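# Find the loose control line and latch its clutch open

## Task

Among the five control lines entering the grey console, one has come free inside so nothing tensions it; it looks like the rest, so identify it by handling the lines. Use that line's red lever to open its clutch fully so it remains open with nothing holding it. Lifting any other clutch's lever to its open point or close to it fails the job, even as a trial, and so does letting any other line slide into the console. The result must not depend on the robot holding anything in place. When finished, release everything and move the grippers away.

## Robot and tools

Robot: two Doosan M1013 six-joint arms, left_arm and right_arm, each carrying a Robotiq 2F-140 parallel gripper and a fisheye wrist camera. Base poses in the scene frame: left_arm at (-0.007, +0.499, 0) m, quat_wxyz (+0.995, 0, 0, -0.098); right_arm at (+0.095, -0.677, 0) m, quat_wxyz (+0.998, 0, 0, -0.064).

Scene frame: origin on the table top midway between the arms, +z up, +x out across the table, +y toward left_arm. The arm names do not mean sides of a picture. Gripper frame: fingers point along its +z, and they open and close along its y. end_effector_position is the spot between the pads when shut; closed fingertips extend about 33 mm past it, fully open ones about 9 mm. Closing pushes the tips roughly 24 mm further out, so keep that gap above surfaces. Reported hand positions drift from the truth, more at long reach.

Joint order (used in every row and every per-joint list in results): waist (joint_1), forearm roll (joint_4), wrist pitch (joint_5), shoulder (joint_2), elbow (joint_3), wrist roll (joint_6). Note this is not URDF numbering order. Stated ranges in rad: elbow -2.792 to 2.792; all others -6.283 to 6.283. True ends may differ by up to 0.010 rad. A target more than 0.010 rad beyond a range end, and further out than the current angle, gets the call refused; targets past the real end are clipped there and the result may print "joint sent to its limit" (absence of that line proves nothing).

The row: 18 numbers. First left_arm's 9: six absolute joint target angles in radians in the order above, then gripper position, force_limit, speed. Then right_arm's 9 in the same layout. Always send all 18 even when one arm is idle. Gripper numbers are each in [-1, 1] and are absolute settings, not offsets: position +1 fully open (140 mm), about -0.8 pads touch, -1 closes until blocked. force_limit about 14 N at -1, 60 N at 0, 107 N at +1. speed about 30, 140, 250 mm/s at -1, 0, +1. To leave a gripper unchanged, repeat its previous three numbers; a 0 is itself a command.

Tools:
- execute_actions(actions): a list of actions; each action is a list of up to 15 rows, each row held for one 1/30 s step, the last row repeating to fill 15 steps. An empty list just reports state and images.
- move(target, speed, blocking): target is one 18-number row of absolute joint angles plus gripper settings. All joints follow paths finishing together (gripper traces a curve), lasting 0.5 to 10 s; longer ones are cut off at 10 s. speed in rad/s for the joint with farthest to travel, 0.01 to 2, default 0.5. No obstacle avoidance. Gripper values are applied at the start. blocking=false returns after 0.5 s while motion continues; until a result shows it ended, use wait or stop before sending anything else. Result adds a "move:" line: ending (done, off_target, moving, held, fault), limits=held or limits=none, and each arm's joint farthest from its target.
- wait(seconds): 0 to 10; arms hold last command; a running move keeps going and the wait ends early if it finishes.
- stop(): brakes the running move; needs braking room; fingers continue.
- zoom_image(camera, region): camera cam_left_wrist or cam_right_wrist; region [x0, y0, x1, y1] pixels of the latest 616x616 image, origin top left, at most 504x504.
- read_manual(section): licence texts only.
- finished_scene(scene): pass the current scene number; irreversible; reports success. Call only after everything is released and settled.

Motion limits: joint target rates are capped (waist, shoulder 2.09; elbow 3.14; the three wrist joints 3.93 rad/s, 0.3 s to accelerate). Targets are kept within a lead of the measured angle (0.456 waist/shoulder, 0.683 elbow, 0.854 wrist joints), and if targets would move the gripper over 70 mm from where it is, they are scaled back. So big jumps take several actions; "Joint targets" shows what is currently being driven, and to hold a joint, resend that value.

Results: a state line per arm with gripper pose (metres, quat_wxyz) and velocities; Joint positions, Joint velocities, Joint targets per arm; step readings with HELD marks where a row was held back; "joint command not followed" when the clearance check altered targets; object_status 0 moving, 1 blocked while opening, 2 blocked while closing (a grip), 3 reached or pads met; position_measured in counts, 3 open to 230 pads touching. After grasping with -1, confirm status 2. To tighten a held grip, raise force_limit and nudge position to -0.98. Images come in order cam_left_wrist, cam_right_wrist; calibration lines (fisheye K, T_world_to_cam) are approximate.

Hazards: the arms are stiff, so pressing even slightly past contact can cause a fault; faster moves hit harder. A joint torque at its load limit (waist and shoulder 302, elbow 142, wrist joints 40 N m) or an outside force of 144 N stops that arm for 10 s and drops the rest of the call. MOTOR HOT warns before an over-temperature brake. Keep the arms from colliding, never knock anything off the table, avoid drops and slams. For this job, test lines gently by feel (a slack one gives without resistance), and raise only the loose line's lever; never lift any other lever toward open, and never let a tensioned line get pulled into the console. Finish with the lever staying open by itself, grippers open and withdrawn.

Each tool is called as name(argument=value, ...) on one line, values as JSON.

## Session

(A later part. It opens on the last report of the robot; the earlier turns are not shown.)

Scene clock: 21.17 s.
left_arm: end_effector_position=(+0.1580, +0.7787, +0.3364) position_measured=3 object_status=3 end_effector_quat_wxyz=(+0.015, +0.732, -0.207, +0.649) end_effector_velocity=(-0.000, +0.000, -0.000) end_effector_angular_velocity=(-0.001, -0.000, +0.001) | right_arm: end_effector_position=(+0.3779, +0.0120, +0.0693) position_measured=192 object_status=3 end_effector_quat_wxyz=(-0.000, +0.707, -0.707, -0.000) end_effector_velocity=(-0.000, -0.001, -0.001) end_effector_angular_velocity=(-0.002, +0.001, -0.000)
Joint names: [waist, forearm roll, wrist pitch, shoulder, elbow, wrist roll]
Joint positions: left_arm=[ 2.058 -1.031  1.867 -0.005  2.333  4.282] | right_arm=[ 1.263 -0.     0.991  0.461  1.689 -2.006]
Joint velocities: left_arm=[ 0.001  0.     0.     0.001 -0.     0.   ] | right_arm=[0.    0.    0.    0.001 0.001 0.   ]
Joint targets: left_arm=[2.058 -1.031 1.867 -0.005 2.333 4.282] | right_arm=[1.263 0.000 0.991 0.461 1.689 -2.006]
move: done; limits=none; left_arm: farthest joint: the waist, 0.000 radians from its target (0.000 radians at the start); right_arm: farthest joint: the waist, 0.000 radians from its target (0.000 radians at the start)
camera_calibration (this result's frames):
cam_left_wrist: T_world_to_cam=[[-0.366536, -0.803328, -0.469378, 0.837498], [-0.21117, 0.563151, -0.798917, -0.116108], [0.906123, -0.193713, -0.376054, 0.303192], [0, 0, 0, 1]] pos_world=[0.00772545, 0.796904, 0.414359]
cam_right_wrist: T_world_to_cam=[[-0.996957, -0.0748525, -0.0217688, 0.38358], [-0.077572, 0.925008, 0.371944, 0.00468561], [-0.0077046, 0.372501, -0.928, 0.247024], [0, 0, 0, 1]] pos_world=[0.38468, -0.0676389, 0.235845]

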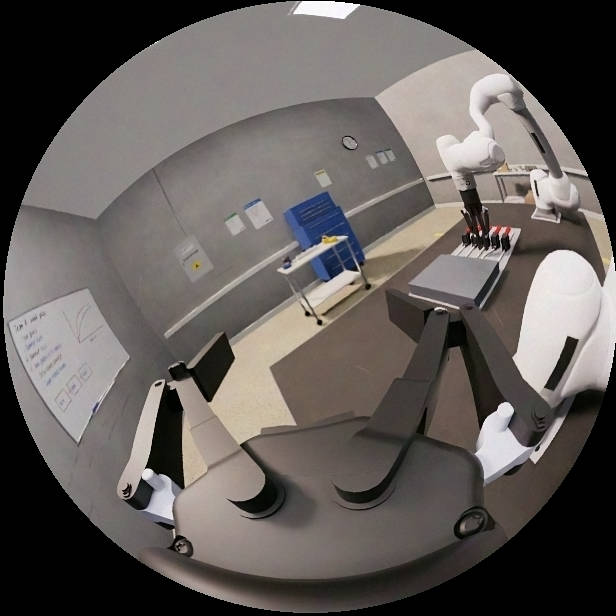

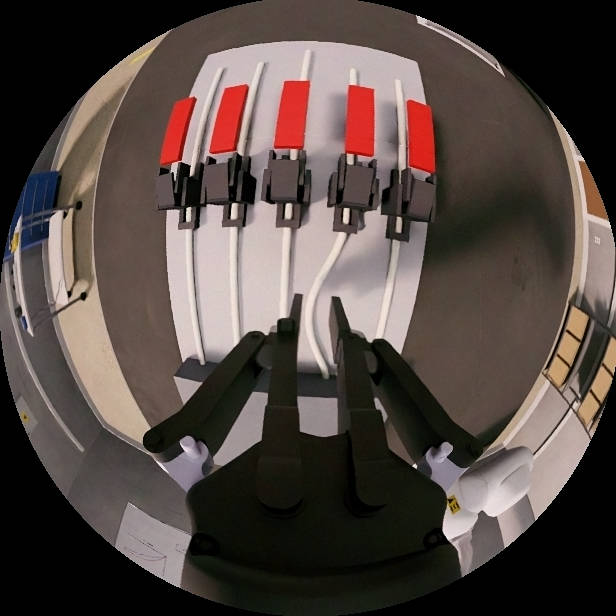

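move(target=[2.058,-1.031,1.867,-0.005,2.333,4.282,1,0,0,1.255,0,1.057,0.313,1.772,-2.014,-0.38,0,0], speed=0.2)

move(target=[2.058,-1.031,1.867,-0.005,2.333,4.282,1,0,0,1.146,0,0.955,0.153,2.033,-2.123,-0.38,0,0], speed=0.2)

move(target=[2.058,-1.031,1.867,-0.005,2.333,4.282,1,0,0,1.146,0,0.860,0.207,2.075,-2.123,-0.38,0,0], speed=0.1)

move(target=[2.058,-1.031,1.867,-0.005,2.333,4.282,1,0,0,1.146,0,0.860,0.207,2.075,-2.123,-1,-0.7,-0.5])

Scene clock: 23.37 s.
left_arm: end_effector_position=(+0.1580, +0.7787, +0.3364) position_measured=3 object_status=3 end_effector_quat_wxyz=(+0.015, +0.732, -0.207, +0.649) end_effector_velocity=(-0.000, +0.000, +0.000) end_effector_angular_velocity=(-0.000, -0.001, +0.000) | right_arm: end_effector_position=(+0.3549, -0.0502, +0.1349) position_measured=177 object_status=3 end_effector_quat_wxyz=(+0.000, +0.707, -0.707, +0.000) end_effector_velocity=(+0.001, +0.001, +0.000) end_effector_angular_velocity=(+0.000, -0.001, +0.000)
Joint names: [waist, forearm roll, wrist pitch, shoulder, elbow, wrist roll]
Joint positions: left_arm=[ 2.058 -1.031  1.867 -0.005  2.333  4.282] | right_arm=[ 1.255 -0.     1.057  0.313  1.772 -2.014]
Joint velocities: left_arm=[ 0.    -0.     0.001  0.    -0.     0.   ] | right_arm=[ 0.    -0.001  0.     0.001 -0.002 -0.   ]
Joint targets: left_arm=[2.058 -1.031 1.867 -0.005 2.333 4.282] | right_arm=[1.255 0.000 1.057 0.313 1.772 -2.014]
move: done; limits=none; left_arm: farthest joint: the waist, 0.000 radians from its target (0.000 radians at the start); right_arm: farthest joint: the waist, 0.000 radians from its target (0.008 radians at the start)
camera_calibration (this result's frames):
cam_left_wrist: T_world_to_cam=[[-0.366536, -0.803328, -0.469378, 0.837498], [-0.211169, 0.563151, -0.798917, -0.116108], [0.906123, -0.193713, -0.376053, 0.303192], [0, 0, 0, 1]] pos_world=[0.00772544, 0.796904, 0.414359]
cam_right_wrist: T_world_to_cam=[[-0.996968, -0.0748657, -0.0212327, 0.357362], [-0.0773923, 0.925376, 0.371067, 0.0361317], [-0.00813191, 0.371585, -0.928364, 0.331032], [0, 0, 0, 1]] pos_world=[0.361767, -0.129687, 0.301498]

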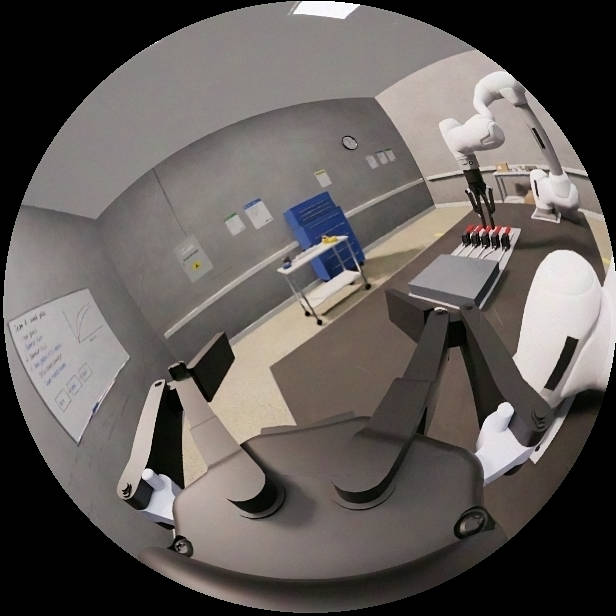

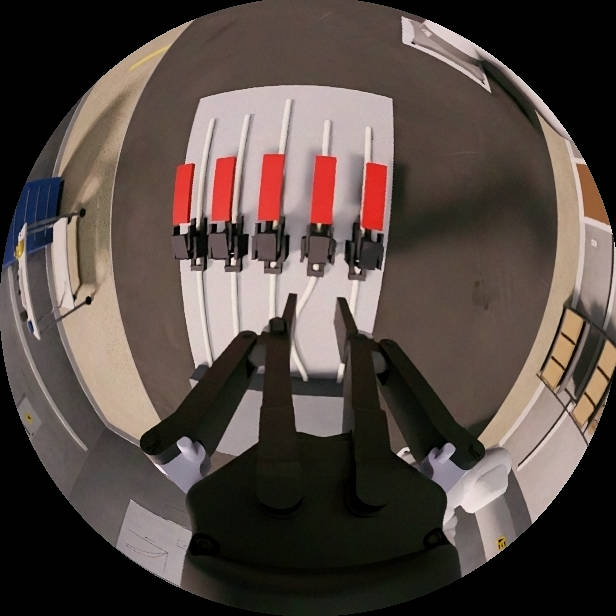

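Scene clock: 25.00 s.
left_arm: end_effector_position=(+0.1580, +0.7787, +0.3364) position_measured=3 object_status=3 end_effector_quat_wxyz=(+0.015, +0.732, -0.207, +0.649) end_effector_velocity=(-0.000, +0.000, -0.000) end_effector_angular_velocity=(-0.001, +0.001, +0.001) | right_arm: end_effector_position=(+0.3553, -0.1896, +0.1101) position_measured=177 object_status=3 end_effector_quat_wxyz=(-0.000, +0.707, -0.707, -0.000) end_effector_velocity=(-0.001, -0.001, -0.001) end_effector_angular_velocity=(-0.001, +0.001, -0.000)
Joint names: [waist, forearm roll, wrist pitch, shoulder, elbow, wrist roll]
Joint positions: left_arm=[ 2.058 -1.031  1.867 -0.005  2.333  4.282] | right_arm=[ 1.146  0.     0.955  0.153  2.033 -2.123]
Joint velocities: left_arm=[ 0.001  0.    -0.     0.     0.    -0.001] | right_arm=[-0.     0.001 -0.    -0.     0.002 -0.   ]
Joint targets: left_arm=[2.058 -1.031 1.867 -0.005 2.333 4.282] | right_arm=[1.146 0.000 0.955 0.153 2.033 -2.123]
move: done; limits=none; left_arm: farthest joint: the waist, 0.000 radians from its target (0.000 radians at the start); right_arm: farthest joint: the waist, 0.000 radians from its target (0.109 radians at the start)
camera_calibration (this result's frames):
cam_left_wrist: T_world_to_cam=[[-0.366536, -0.803328, -0.469378, 0.837498], [-0.21117, 0.563151, -0.798917, -0.116107], [0.906123, -0.193713, -0.376054, 0.303192], [0, 0, 0, 1]] pos_world=[0.00772544, 0.796904, 0.414359]
cam_right_wrist: T_world_to_cam=[[-0.996956, -0.0748571, -0.0218095, 0.346767], [-0.0775918, 0.925027, 0.371893, 0.174272], [-0.00766443, 0.372453, -0.928019, 0.359829], [0, 0, 0, 1]] pos_world=[0.361992, -0.269267, 0.276681]

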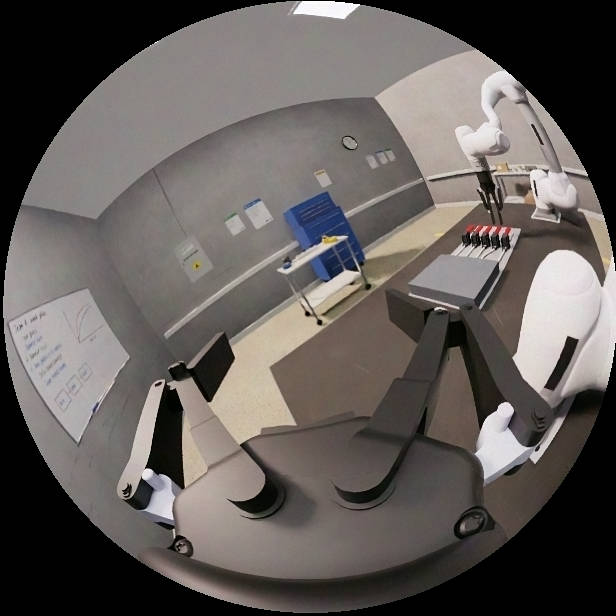

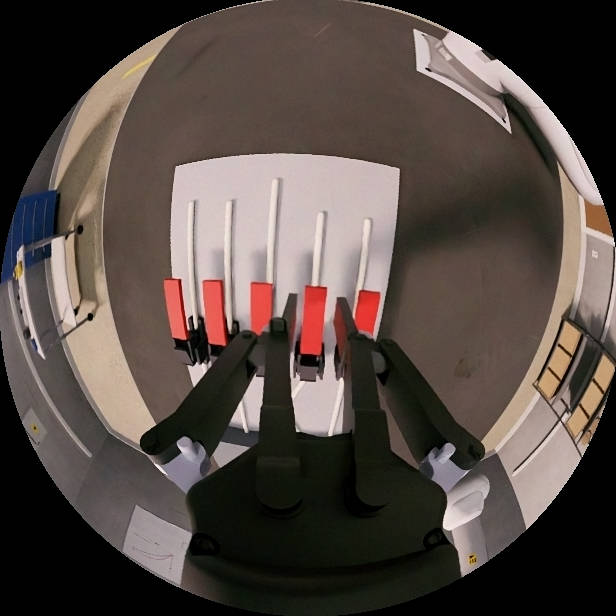

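Scene clock: 26.27 s.
left_arm: end_effector_position=(+0.1580, +0.7787, +0.3364) position_measured=3 object_status=3 end_effector_quat_wxyz=(+0.015, +0.732, -0.207, +0.649) end_effector_velocity=(+0.000, -0.000, +0.000) end_effector_angular_velocity=(-0.000, -0.000, -0.001) | right_arm: end_effector_position=(+0.3550, -0.1900, +0.0619) position_measured=177 object_status=3 end_effector_quat_wxyz=(+0.000, +0.707, -0.707, +0.000) end_effector_velocity=(-0.000, -0.001, +0.000) end_effector_angular_velocity=(-0.000, -0.000, +0.000)
Joint names: [waist, forearm roll, wrist pitch, shoulder, elbow, wrist roll]
Joint positions: left_arm=[ 2.058 -1.031  1.867 -0.005  2.333  4.282] | right_arm=[ 1.146  0.     0.86   0.207  2.075 -2.123]
Joint velocities: left_arm=[-0.001  0.     0.     0.    -0.    -0.   ] | right_arm=[-0.    -0.    -0.    -0.001  0.001  0.   ]
Joint targets: left_arm=[2.058 -1.031 1.867 -0.005 2.333 4.282] | right_arm=[1.146 0.000 0.860 0.207 2.075 -2.123]
move: done; limits=none; left_arm: farthest joint: the waist, 0.000 radians from its target (0.000 radians at the start); right_arm: farthest joint: the waist, 0.000 radians from its target (0.000 radians at the start)
camera_calibration (this result's frames):
cam_left_wrist: T_world_to_cam=[[-0.366536, -0.803328, -0.469378, 0.837498], [-0.21117, 0.563151, -0.798917, -0.116108], [0.906123, -0.193713, -0.376054, 0.303192], [0, 0, 0, 1]] pos_world=[0.00772546, 0.796904, 0.414359]
cam_right_wrist: T_world_to_cam=[[-0.996969, -0.0748454, -0.0212137, 0.345434], [-0.0773657, 0.925342, 0.371156, 0.192578], [-0.00814942, 0.371673, -0.928328, 0.315227], [0, 0, 0, 1]] pos_world=[0.361855, -0.269508, 0.228486]

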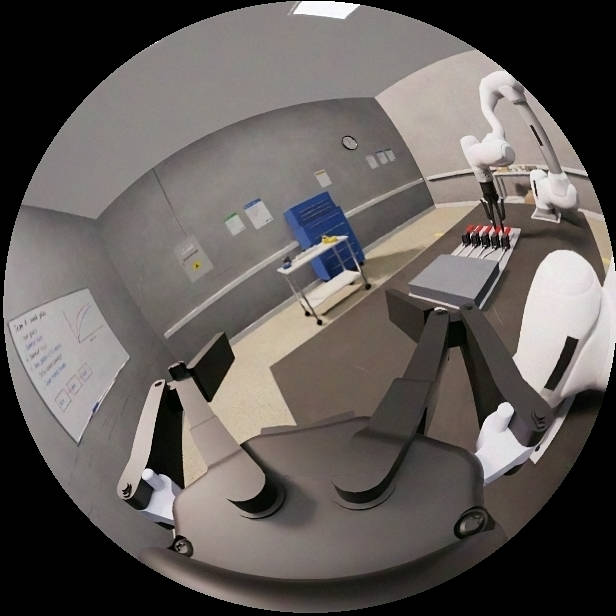

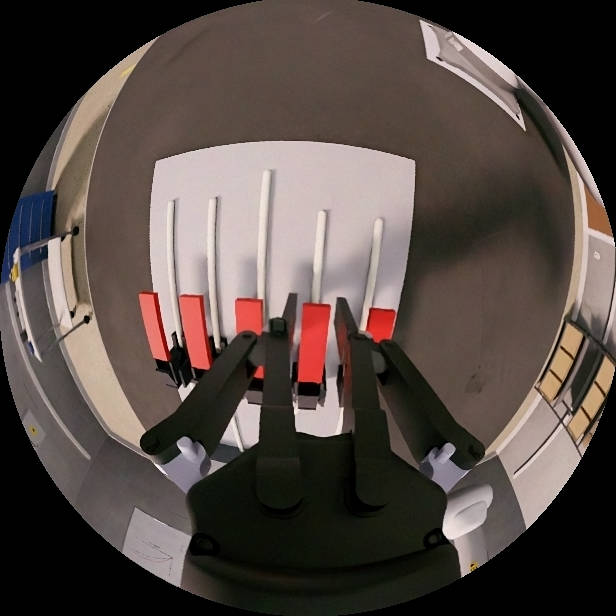

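Scene clock: 26.97 s.
left_arm: end_effector_position=(+0.1580, +0.7787, +0.3364) position_measured=3 object_status=3 end_effector_quat_wxyz=(+0.015, +0.732, -0.207, +0.649) end_effector_velocity=(+0.000, +0.000, -0.000) end_effector_angular_velocity=(-0.000, +0.000, +0.000) | right_arm: end_effector_position=(+0.3551, -0.1900, +0.0619) position_measured=199 object_status=2 end_effector_quat_wxyz=(+0.000, +0.707, -0.707, +0.000) end_effector_velocity=(-0.000, +0.000, -0.000) end_effector_angular_velocity=(-0.000, +0.001, +0.000)
Joint names: [waist, forearm roll, wrist pitch, shoulder, elbow, wrist roll]
Joint positions: left_arm=[ 2.058 -1.031  1.867 -0.005  2.333  4.282] | right_arm=[ 1.146 -0.     0.86   0.207  2.075 -2.123]
Joint velocities: left_arm=[-0. -0. -0.  0.  0. -0.] | right_arm=[ 0.     0.001  0.     0.001  0.    -0.   ]
Joint targets: left_arm=[2.058 -1.031 1.867 -0.005 2.333 4.282] | right_arm=[1.146 0.000 0.860 0.207 2.075 -2.123]
move: done; limits=none; left_arm: farthest joint: the waist, 0.000 radians from its target (0.000 radians at the start); right_arm: farthest joint: the waist, 0.000 radians from its target (0.000 radians at the start)
camera_calibration (this result's frames):
cam_left_wrist: T_world_to_cam=[[-0.366536, -0.803328, -0.469378, 0.837498], [-0.21117, 0.563151, -0.798917, -0.116108], [0.906123, -0.193713, -0.376054, 0.303192], [0, 0, 0, 1]] pos_world=[0.0077255, 0.796904, 0.414359]
cam_right_wrist: T_world_to_cam=[[-0.99697, -0.0748294, -0.0212417, 0.345466], [-0.0773613, 0.925345, 0.37115, 0.192592], [-0.00811701, 0.371668, -0.92833, 0.315218], [0, 0, 0, 1]] pos_world=[0.361877, -0.26952, 0.228484]

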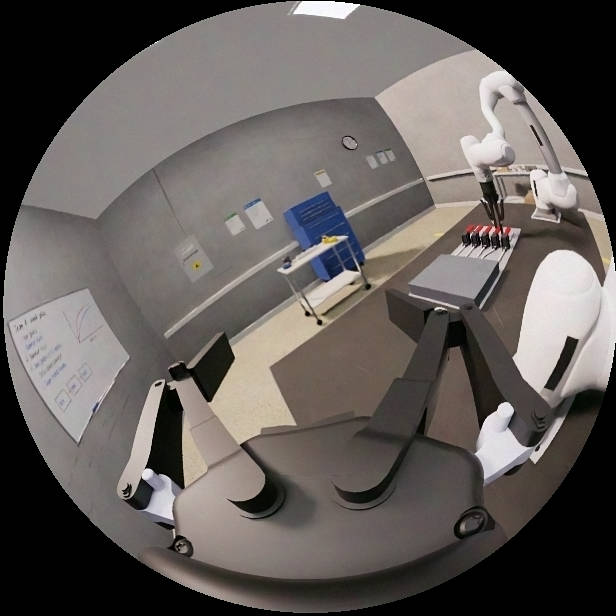

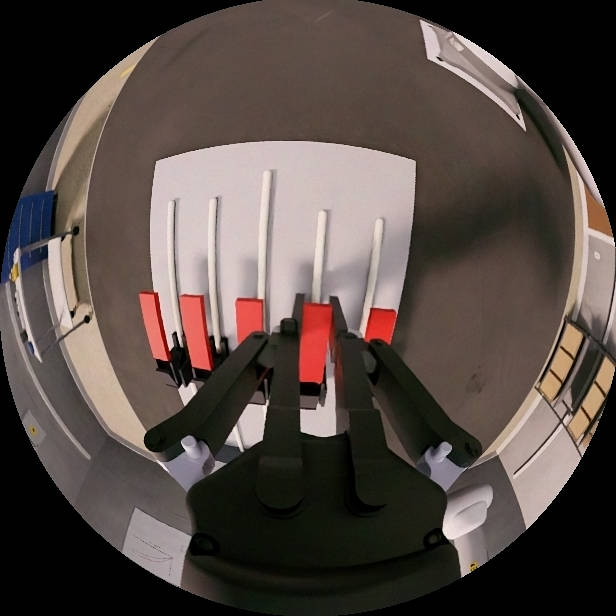

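move(target=[2.058,-1.031,1.867,-0.005,2.333,4.282,1,0,0,1.169,0,0.986,0.174,1.982,-2.100,-1,-0.7,-0.5], speed=0.07)

move(target=[2.058,-1.031,1.867,-0.005,2.333,4.282,1,0,0,1.221,0,1.060,0.235,1.847,-2.048,-1,-0.7,-0.5], speed=0.07)

move(target=[2.058,-1.031,1.867,-0.005,2.333,4.282,1,0,0,1.255,0,1.057,0.313,1.772,-2.014,-1,-0.7,-0.5], speed=0.07)

move(target=[2.058,-1.031,1.867,-0.005,2.333,4.282,1,0,0,1.273,0,1.014,0.382,1.746,-1.996,-1,-0.7,-0.5], speed=0.07)

move(target=[2.058,-1.031,1.867,-0.005,2.333,4.282,1,0,0,1.283,0,0.976,0.430,1.736,-1.986,-1,-0.7,-0.5], speed=0.06)

move(target=[2.058,-1.031,1.867,-0.005,2.333,4.282,1,0,0,1.283,0,0.976,0.430,1.736,-1.986,-0.3,0,0])

move(target=[2.058,-1.031,1.867,-0.005,2.333,4.282,1,0,0,1.283,0,1.22,0.32,1.60,-1.986,-0.3,0,0], speed=0.15)

Scene clock: 29.50 s.
left_arm: end_effector_position=(+0.1580, +0.7787, +0.3364) position_measured=3 object_status=3 end_effector_quat_wxyz=(+0.015, +0.732, -0.207, +0.649) end_effector_velocity=(-0.000, +0.000, -0.000) end_effector_angular_velocity=(-0.000, +0.000, +0.000) | right_arm: end_effector_position=(+0.3551, -0.1648, +0.1218) position_measured=199 object_status=2 end_effector_quat_wxyz=(+0.000, +0.707, -0.707, +0.000) end_effector_velocity=(-0.000, -0.001, -0.001) end_effector_angular_velocity=(-0.002, +0.000, +0.001)
Joint names: [waist, forearm roll, wrist pitch, shoulder, elbow, wrist roll]
Joint positions: left_arm=[ 2.058 -1.031  1.867 -0.005  2.333  4.282] | right_arm=[ 1.169 -0.     0.986  0.174  1.982 -2.1  ]
Joint velocities: left_arm=[ 0.  0. -0.  0.  0.  0.] | right_arm=[ 0.    -0.001  0.     0.     0.001 -0.   ]
Joint targets: left_arm=[2.058 -1.031 1.867 -0.005 2.333 4.282] | right_arm=[1.169 0.000 0.986 0.174 1.982 -2.100]
move: done; limits=none; left_arm: farthest joint: the waist, 0.000 radians from its target (0.000 radians at the start); right_arm: farthest joint: the waist, 0.000 radians from its target (0.023 radians at the start)
camera_calibration (this result's frames):
cam_left_wrist: T_world_to_cam=[[-0.366536, -0.803328, -0.469378, 0.837498], [-0.21117, 0.563151, -0.798917, -0.116108], [0.906123, -0.193713, -0.376053, 0.303192], [0, 0, 0, 1]] pos_world=[0.00772548, 0.796904, 0.414359]
cam_right_wrist: T_world_to_cam=[[-0.996965, -0.0748902, -0.0212498, 0.348662], [-0.0774214, 0.925372, 0.371069, 0.147096], [-0.00812544, 0.371588, -0.928362, 0.361506], [0, 0, 0, 1]] pos_world=[0.36193, -0.244338, 0.288434]

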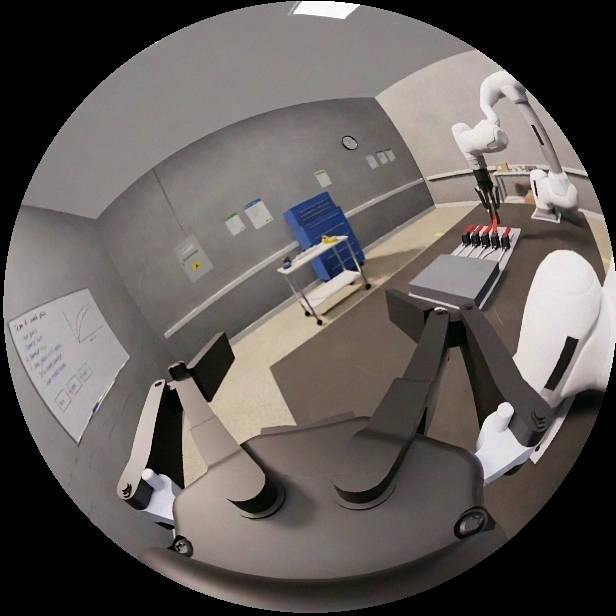

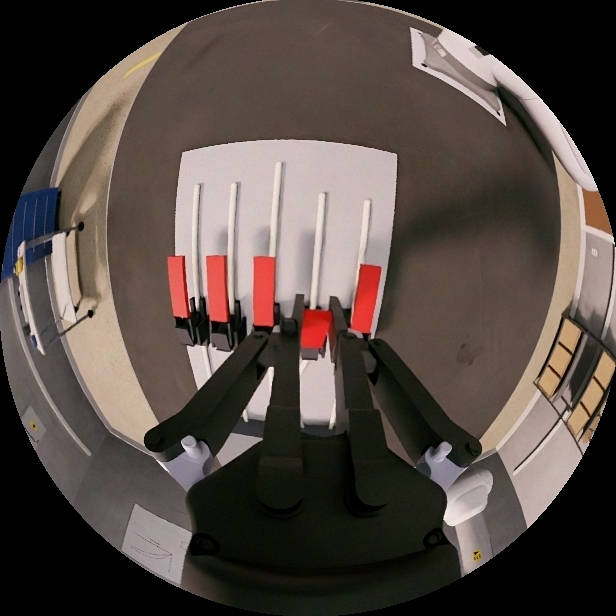

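Scene clock: 31.73 s.
left_arm: end_effector_position=(+0.1580, +0.7787, +0.3364) position_measured=3 object_status=3 end_effector_quat_wxyz=(+0.015, +0.732, -0.207, +0.649) end_effector_velocity=(+0.000, -0.000, +0.000) end_effector_angular_velocity=(+0.001, +0.000, -0.001) | right_arm: end_effector_position=(+0.3551, -0.1000, +0.1494) position_measured=199 object_status=2 end_effector_quat_wxyz=(+0.000, +0.707, -0.707, +0.000) end_effector_velocity=(-0.000, -0.001, -0.001) end_effector_angular_velocity=(-0.002, +0.001, +0.000)
Joint names: [waist, forearm roll, wrist pitch, shoulder, elbow, wrist roll]
Joint positions: left_arm=[ 2.058 -1.031  1.867 -0.005  2.333  4.282] | right_arm=[ 1.221 -0.     1.06   0.235  1.847 -2.048]
Joint velocities: left_arm=[-0.001  0.    -0.    -0.001 -0.     0.   ] | right_arm=[ 0.    -0.     0.     0.     0.001 -0.   ]
Joint targets: left_arm=[2.058 -1.031 1.867 -0.005 2.333 4.282] | right_arm=[1.221 0.000 1.060 0.235 1.847 -2.048]
move: done; limits=none; left_arm: farthest joint: the waist, 0.000 radians from its target (0.000 radians at the start); right_arm: farthest joint: the waist, 0.000 radians from its target (0.052 radians at the start)
camera_calibration (this result's frames):
cam_left_wrist: T_world_to_cam=[[-0.366536, -0.803328, -0.469378, 0.837498], [-0.21117, 0.563151, -0.798917, -0.116108], [0.906123, -0.193713, -0.376054, 0.303192], [0, 0, 0, 1]] pos_world=[0.00772543, 0.796904, 0.414359]
cam_right_wrist: T_world_to_cam=[[-0.996964, -0.074892, -0.0212951, 0.354102], [-0.0774402, 0.925386, 0.371031, 0.0768812], [-0.00808108, 0.371554, -0.928376, 0.36304], [0, 0, 0, 1]] pos_world=[0.361915, -0.179514, 0.316053]

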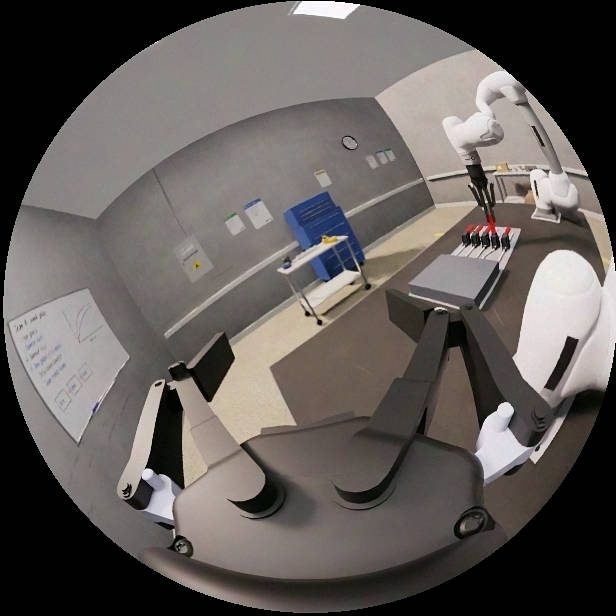

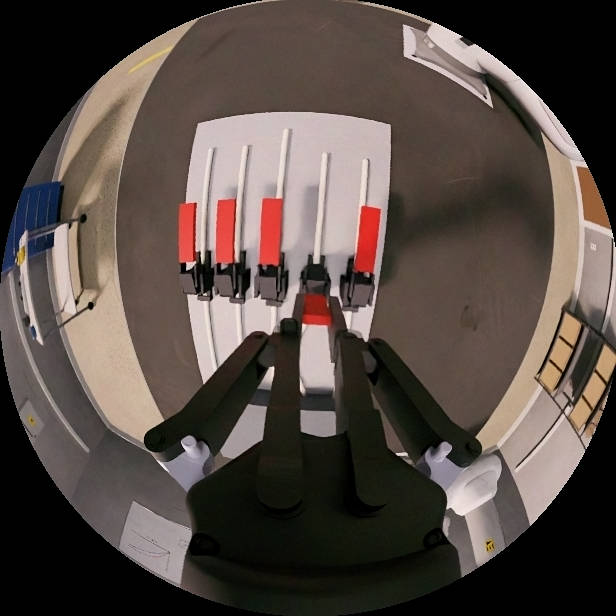

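Scene clock: 33.13 s.
left_arm: end_effector_position=(+0.1580, +0.7787, +0.3364) position_measured=3 object_status=3 end_effector_quat_wxyz=(+0.015, +0.732, -0.207, +0.649) end_effector_velocity=(+0.000, -0.000, -0.000) end_effector_angular_velocity=(+0.001, +0.000, -0.001) | right_arm: end_effector_position=(+0.3550, -0.0503, +0.1348) position_measured=199 object_status=2 end_effector_quat_wxyz=(+0.000, +0.707, -0.707, +0.000) end_effector_velocity=(+0.000, +0.001, +0.000) end_effector_angular_velocity=(+0.000, -0.000, +0.000)
Joint names: [waist, forearm roll, wrist pitch, shoulder, elbow, wrist roll]
Joint positions: left_arm=[ 2.058 -1.031  1.867 -0.005  2.333  4.282] | right_arm=[ 1.255 -0.     1.057  0.313  1.772 -2.014]
Joint velocities: left_arm=[-0.001  0.    -0.    -0.001  0.     0.   ] | right_arm=[ 0.     0.    -0.     0.    -0.001 -0.   ]
Joint targets: left_arm=[2.058 -1.031 1.867 -0.005 2.333 4.282] | right_arm=[1.255 0.000 1.057 0.313 1.772 -2.014]
move: done; limits=none; left_arm: farthest joint: the waist, 0.000 radians from its target (0.000 radians at the start); right_arm: farthest joint: the waist, 0.000 radians from its target (0.034 radians at the start)
camera_calibration (this result's frames):
cam_left_wrist: T_world_to_cam=[[-0.366536, -0.803328, -0.469378, 0.837498], [-0.21117, 0.563151, -0.798917, -0.116107], [0.906123, -0.193713, -0.376054, 0.303192], [0, 0, 0, 1]] pos_world=[0.00772545, 0.796904, 0.414359]
cam_right_wrist: T_world_to_cam=[[-0.996969, -0.0748558, -0.0211847, 0.357355], [-0.0773663, 0.925424, 0.37095, 0.0362159], [-0.00816293, 0.371465, -0.928411, 0.331001], [0, 0, 0, 1]] pos_world=[0.361776, -0.12972, 0.301441]

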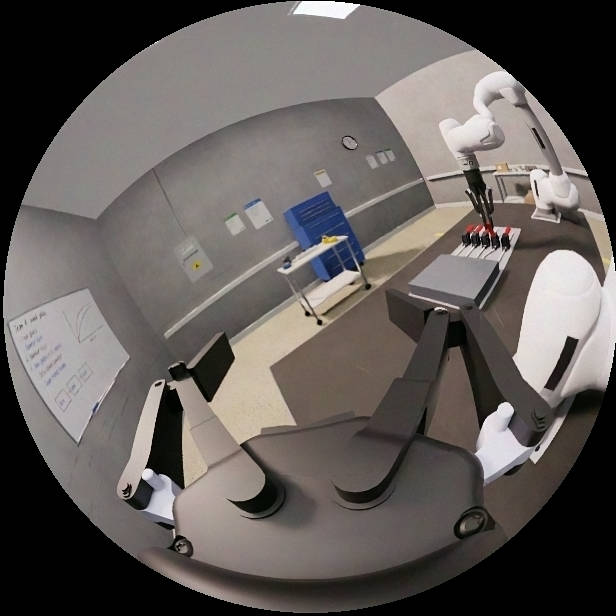

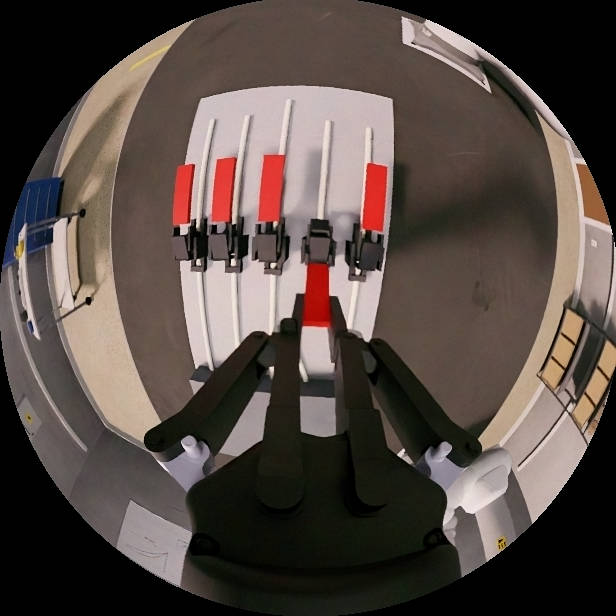

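Scene clock: 34.40 s.
left_arm: end_effector_position=(+0.1580, +0.7787, +0.3364) position_measured=3 object_status=3 end_effector_quat_wxyz=(+0.015, +0.732, -0.207, +0.649) end_effector_velocity=(-0.000, +0.000, +0.000) end_effector_angular_velocity=(+0.000, -0.000, +0.000) | right_arm: end_effector_position=(+0.3551, -0.0204, +0.0994) position_measured=199 object_status=2 end_effector_quat_wxyz=(+0.000, +0.707, -0.707, +0.000) end_effector_velocity=(+0.000, +0.002, +0.001) end_effector_angular_velocity=(+0.004, -0.000, -0.001)
Joint names: [waist, forearm roll, wrist pitch, shoulder, elbow, wrist roll]
Joint positions: left_arm=[ 2.058 -1.031  1.867 -0.005  2.333  4.282] | right_arm=[ 1.273 -0.     1.014  0.382  1.746 -1.996]
Joint velocities: left_arm=[ 0.001  0.     0.    -0.    -0.     0.   ] | right_arm=[ 0.     0.002 -0.001 -0.    -0.002  0.   ]
Joint targets: left_arm=[2.058 -1.031 1.867 -0.005 2.333 4.282] | right_arm=[1.273 0.000 1.014 0.382 1.746 -1.996]
move: done; limits=none; left_arm: farthest joint: the waist, 0.000 radians from its target (0.000 radians at the start); right_arm: farthest joint: the waist, 0.000 radians from its target (0.018 radians at the start)
camera_calibration (this result's frames):
cam_left_wrist: T_world_to_cam=[[-0.366536, -0.803328, -0.469378, 0.837498], [-0.21117, 0.563151, -0.798917, -0.116108], [0.906123, -0.193713, -0.376054, 0.303192], [0, 0, 0, 1]] pos_world=[0.00772542, 0.796904, 0.414359]
cam_right_wrist: T_world_to_cam=[[-0.996968, -0.0749039, -0.0210837, 0.35902], [-0.0773769, 0.925578, 0.370564, 0.021786], [-0.00824205, 0.371072, -0.928568, 0.287111], [0, 0, 0, 1]] pos_world=[0.361984, -0.0998112, 0.266098]

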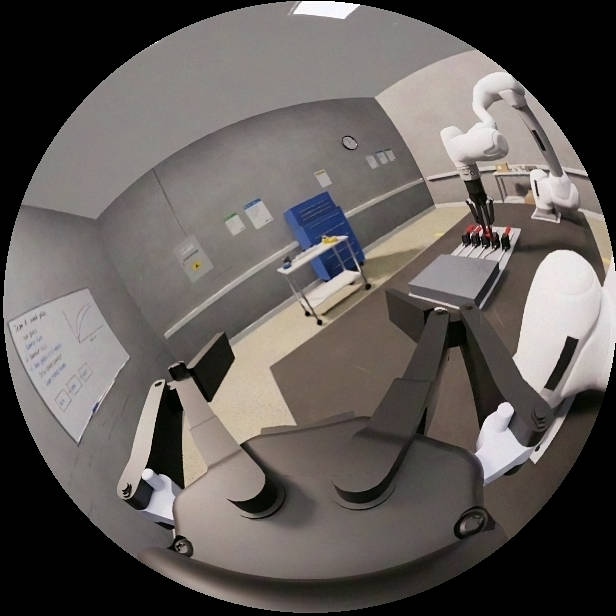

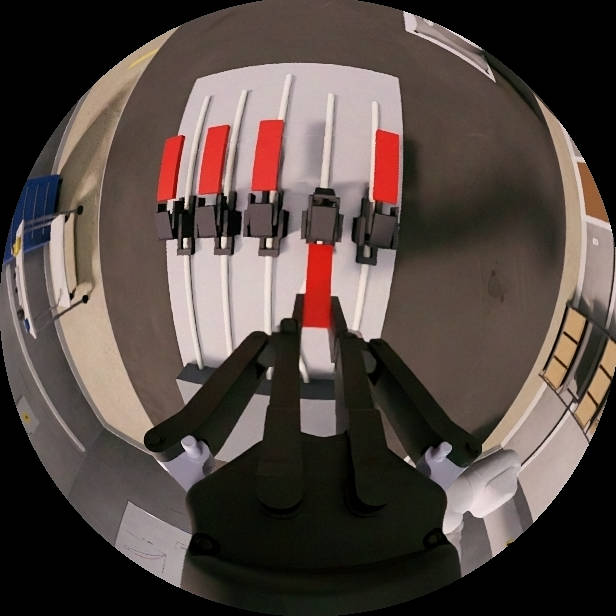

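Scene clock: 35.47 s.
left_arm: end_effector_position=(+0.1580, +0.7787, +0.3364) position_measured=3 object_status=3 end_effector_quat_wxyz=(+0.015, +0.732, -0.207, +0.649) end_effector_velocity=(+0.000, +0.000, -0.000) end_effector_angular_velocity=(+0.000, -0.000, -0.001) | right_arm: end_effector_position=(+0.3550, -0.0032, +0.0701) position_measured=199 object_status=2 end_effector_quat_wxyz=(+0.000, +0.707, -0.707, +0.000) end_effector_velocity=(+0.000, +0.001, -0.000) end_effector_angular_velocity=(+0.000, -0.000, -0.000)
Joint names: [waist, forearm roll, wrist pitch, shoulder, elbow, wrist roll]
Joint positions: left_arm=[ 2.058 -1.031  1.867 -0.005  2.333  4.282] | right_arm=[ 1.283 -0.     0.976  0.43   1.736 -1.986]
Joint velocities: left_arm=[-0.001 -0.    -0.     0.001 -0.     0.001] | right_arm=[ 0.     0.    -0.     0.001 -0.001  0.   ]
Joint targets: left_arm=[2.058 -1.031 1.867 -0.005 2.333 4.282] | right_arm=[1.283 0.000 0.976 0.430 1.736 -1.986]
move: done; limits=none; left_arm: farthest joint: the waist, 0.000 radians from its target (0.000 radians at the start); right_arm: farthest joint: the waist, 0.000 radians from its target (0.010 radians at the start)
camera_calibration (this result's frames):
cam_left_wrist: T_world_to_cam=[[-0.366536, -0.803328, -0.469378, 0.837498], [-0.21117, 0.563151, -0.798917, -0.116108], [0.906123, -0.193713, -0.376053, 0.303192], [0, 0, 0, 1]] pos_world=[0.00772548, 0.796904, 0.414359]
cam_right_wrist: T_world_to_cam=[[-0.996965, -0.074884, -0.0213082, 0.359538], [-0.077437, 0.925357, 0.371104, 0.0166712], [-0.00807205, 0.371628, -0.928347, 0.253452], [0, 0, 0, 1]] pos_world=[0.361784, -0.0826928, 0.236765]

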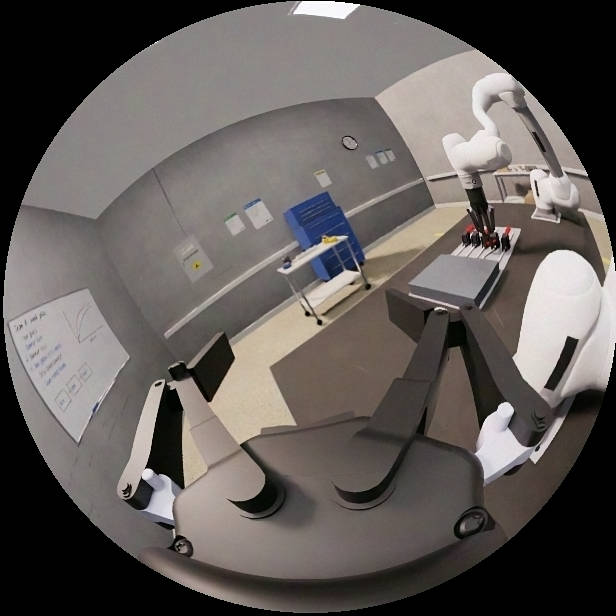

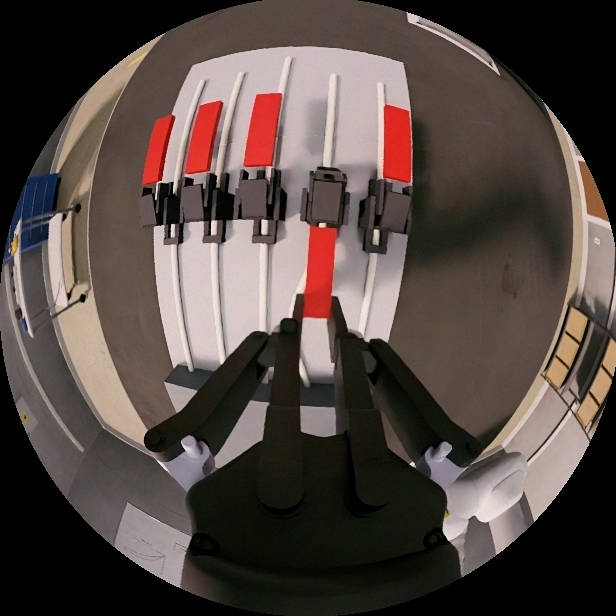

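Scene clock: 36.17 s.
left_arm: end_effector_position=(+0.1580, +0.7787, +0.3364) position_measured=3 object_status=3 end_effector_quat_wxyz=(+0.015, +0.732, -0.207, +0.649) end_effector_velocity=(+0.000, -0.000, +0.000) end_effector_angular_velocity=(+0.001, -0.000, -0.001) | right_arm: end_effector_position=(+0.3550, -0.0032, +0.0701) position_measured=167 object_status=3 end_effector_quat_wxyz=(+0.000, +0.707, -0.707, +0.000) end_effector_velocity=(+0.000, +0.000, -0.001) end_effector_angular_velocity=(-0.001, +0.000, +0.000)
Joint names: [waist, forearm roll, wrist pitch, shoulder, elbow, wrist roll]
Joint positions: left_arm=[ 2.058 -1.031  1.867 -0.005  2.333  4.282] | right_arm=[ 1.283 -0.     0.976  0.43   1.736 -1.986]
Joint velocities: left_arm=[-0.  0.  0. -0.  0.  0.] | right_arm=[-0.    -0.     0.     0.001 -0.001  0.   ]
Joint targets: left_arm=[2.058 -1.031 1.867 -0.005 2.333 4.282] | right_arm=[1.283 0.000 0.976 0.430 1.736 -1.986]
move: done; limits=none; left_arm: farthest joint: the waist, 0.000 radians from its target (0.000 radians at the start); right_arm: farthest joint: the waist, 0.000 radians from its target (0.000 radians at the start)
camera_calibration (this result's frames):
cam_left_wrist: T_world_to_cam=[[-0.366536, -0.803328, -0.469378, 0.837498], [-0.211169, 0.563151, -0.798917, -0.116107], [0.906123, -0.193714, -0.376053, 0.303192], [0, 0, 0, 1]] pos_world=[0.00772547, 0.796904, 0.414359]
cam_right_wrist: T_world_to_cam=[[-0.996966, -0.0748773, -0.0212709, 0.35951], [-0.0774169, 0.925353, 0.371117, 0.0166556], [-0.00810519, 0.371638, -0.928342, 0.253445], [0, 0, 0, 1]] pos_world=[0.361763, -0.0826828, 0.23675]

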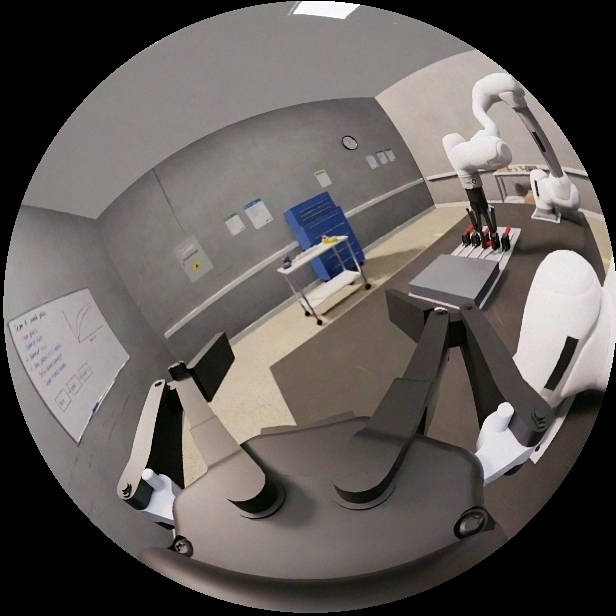

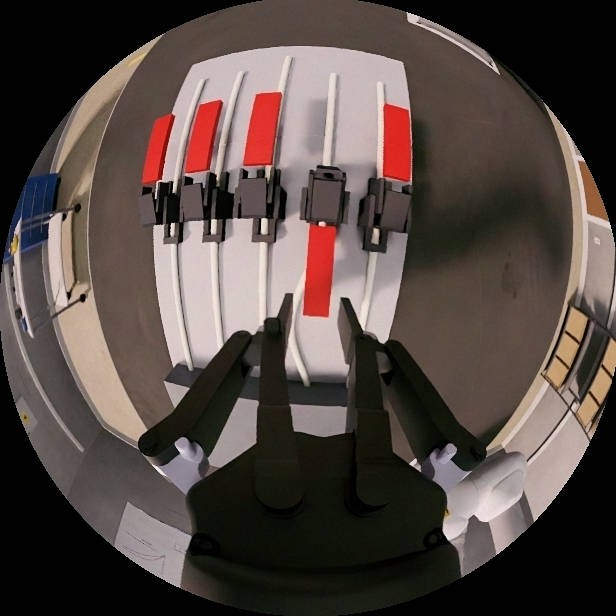

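Scene clock: 38.10 s.
left_arm: end_effector_position=(+0.1580, +0.7787, +0.3364) position_measured=3 object_status=3 end_effector_quat_wxyz=(+0.015, +0.732, -0.207, +0.649) end_effector_velocity=(-0.000, +0.000, -0.000) end_effector_angular_velocity=(+0.000, +0.000, +0.001) | right_arm: end_effector_position=(+0.3548, -0.0035, +0.2172) position_measured=167 object_status=3 end_effector_quat_wxyz=(-0.001, +0.707, -0.707, -0.000) end_effector_velocity=(-0.000, -0.000, -0.000) end_effector_angular_velocity=(-0.000, +0.000, -0.000)
Joint names: [waist, forearm roll, wrist pitch, shoulder, elbow, wrist roll]
Joint positions: left_arm=[ 2.058 -1.031  1.867 -0.005  2.333  4.282] | right_arm=[ 1.283  0.     1.22   0.32   1.6   -1.986]
Joint velocities: left_arm=[ 0. -0. -0.  0. -0.  0.] | right_arm=[ 0.  0.  0. -0.  0.  0.]
Joint targets: left_arm=[2.058 -1.031 1.867 -0.005 2.333 4.282] | right_arm=[1.283 0.000 1.220 0.320 1.600 -1.986]
move: done; limits=none; left_arm: farthest joint: the waist, 0.000 radians from its target (0.000 radians at the start); right_arm: farthest joint: the waist, 0.000 radians from its target (0.000 radians at the start)
camera_calibration (this result's frames):
cam_left_wrist: T_world_to_cam=[[-0.366536, -0.803328, -0.469378, 0.837498], [-0.21117, 0.563151, -0.798917, -0.116108], [0.906123, -0.193713, -0.376054, 0.303192], [0, 0, 0, 1]] pos_world=[0.00772551, 0.796904, 0.414359]
cam_right_wrist: T_world_to_cam=[[-0.996952, -0.0748121, -0.0221316, 0.362627], [-0.0776636, 0.924696, 0.3727, -0.0378687], [-0.00741753, 0.373283, -0.927688, 0.38972], [0, 0, 0, 1]] pos_world=[0.361472, -0.0833302, 0.383678]

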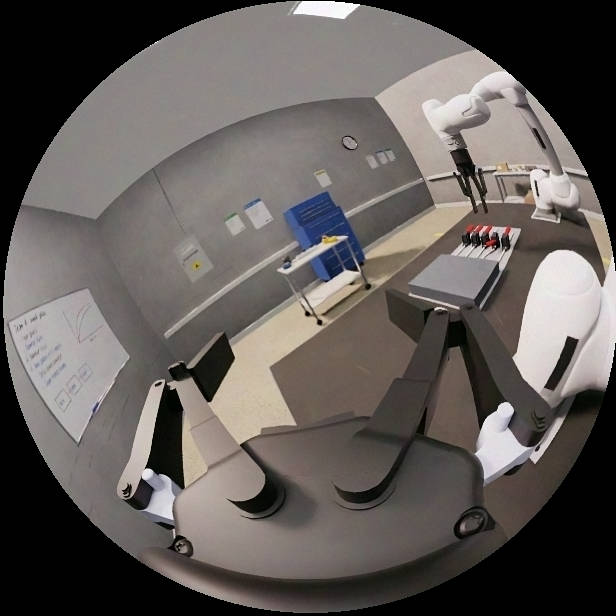

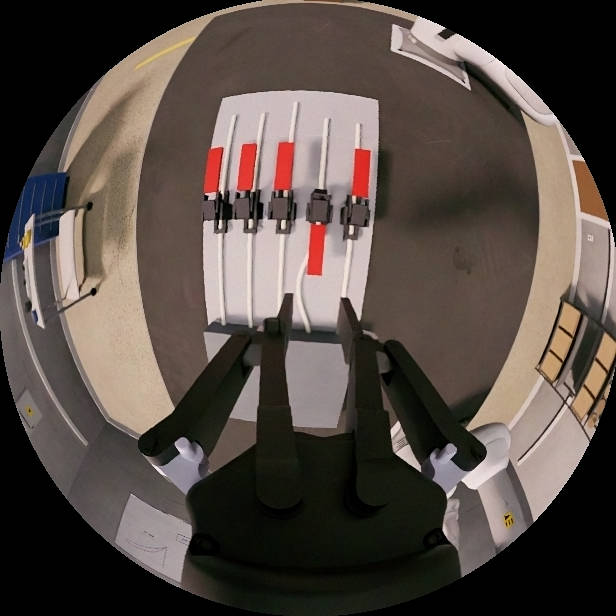

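finished_scene(scene=2)

The scene is finished: the task was done.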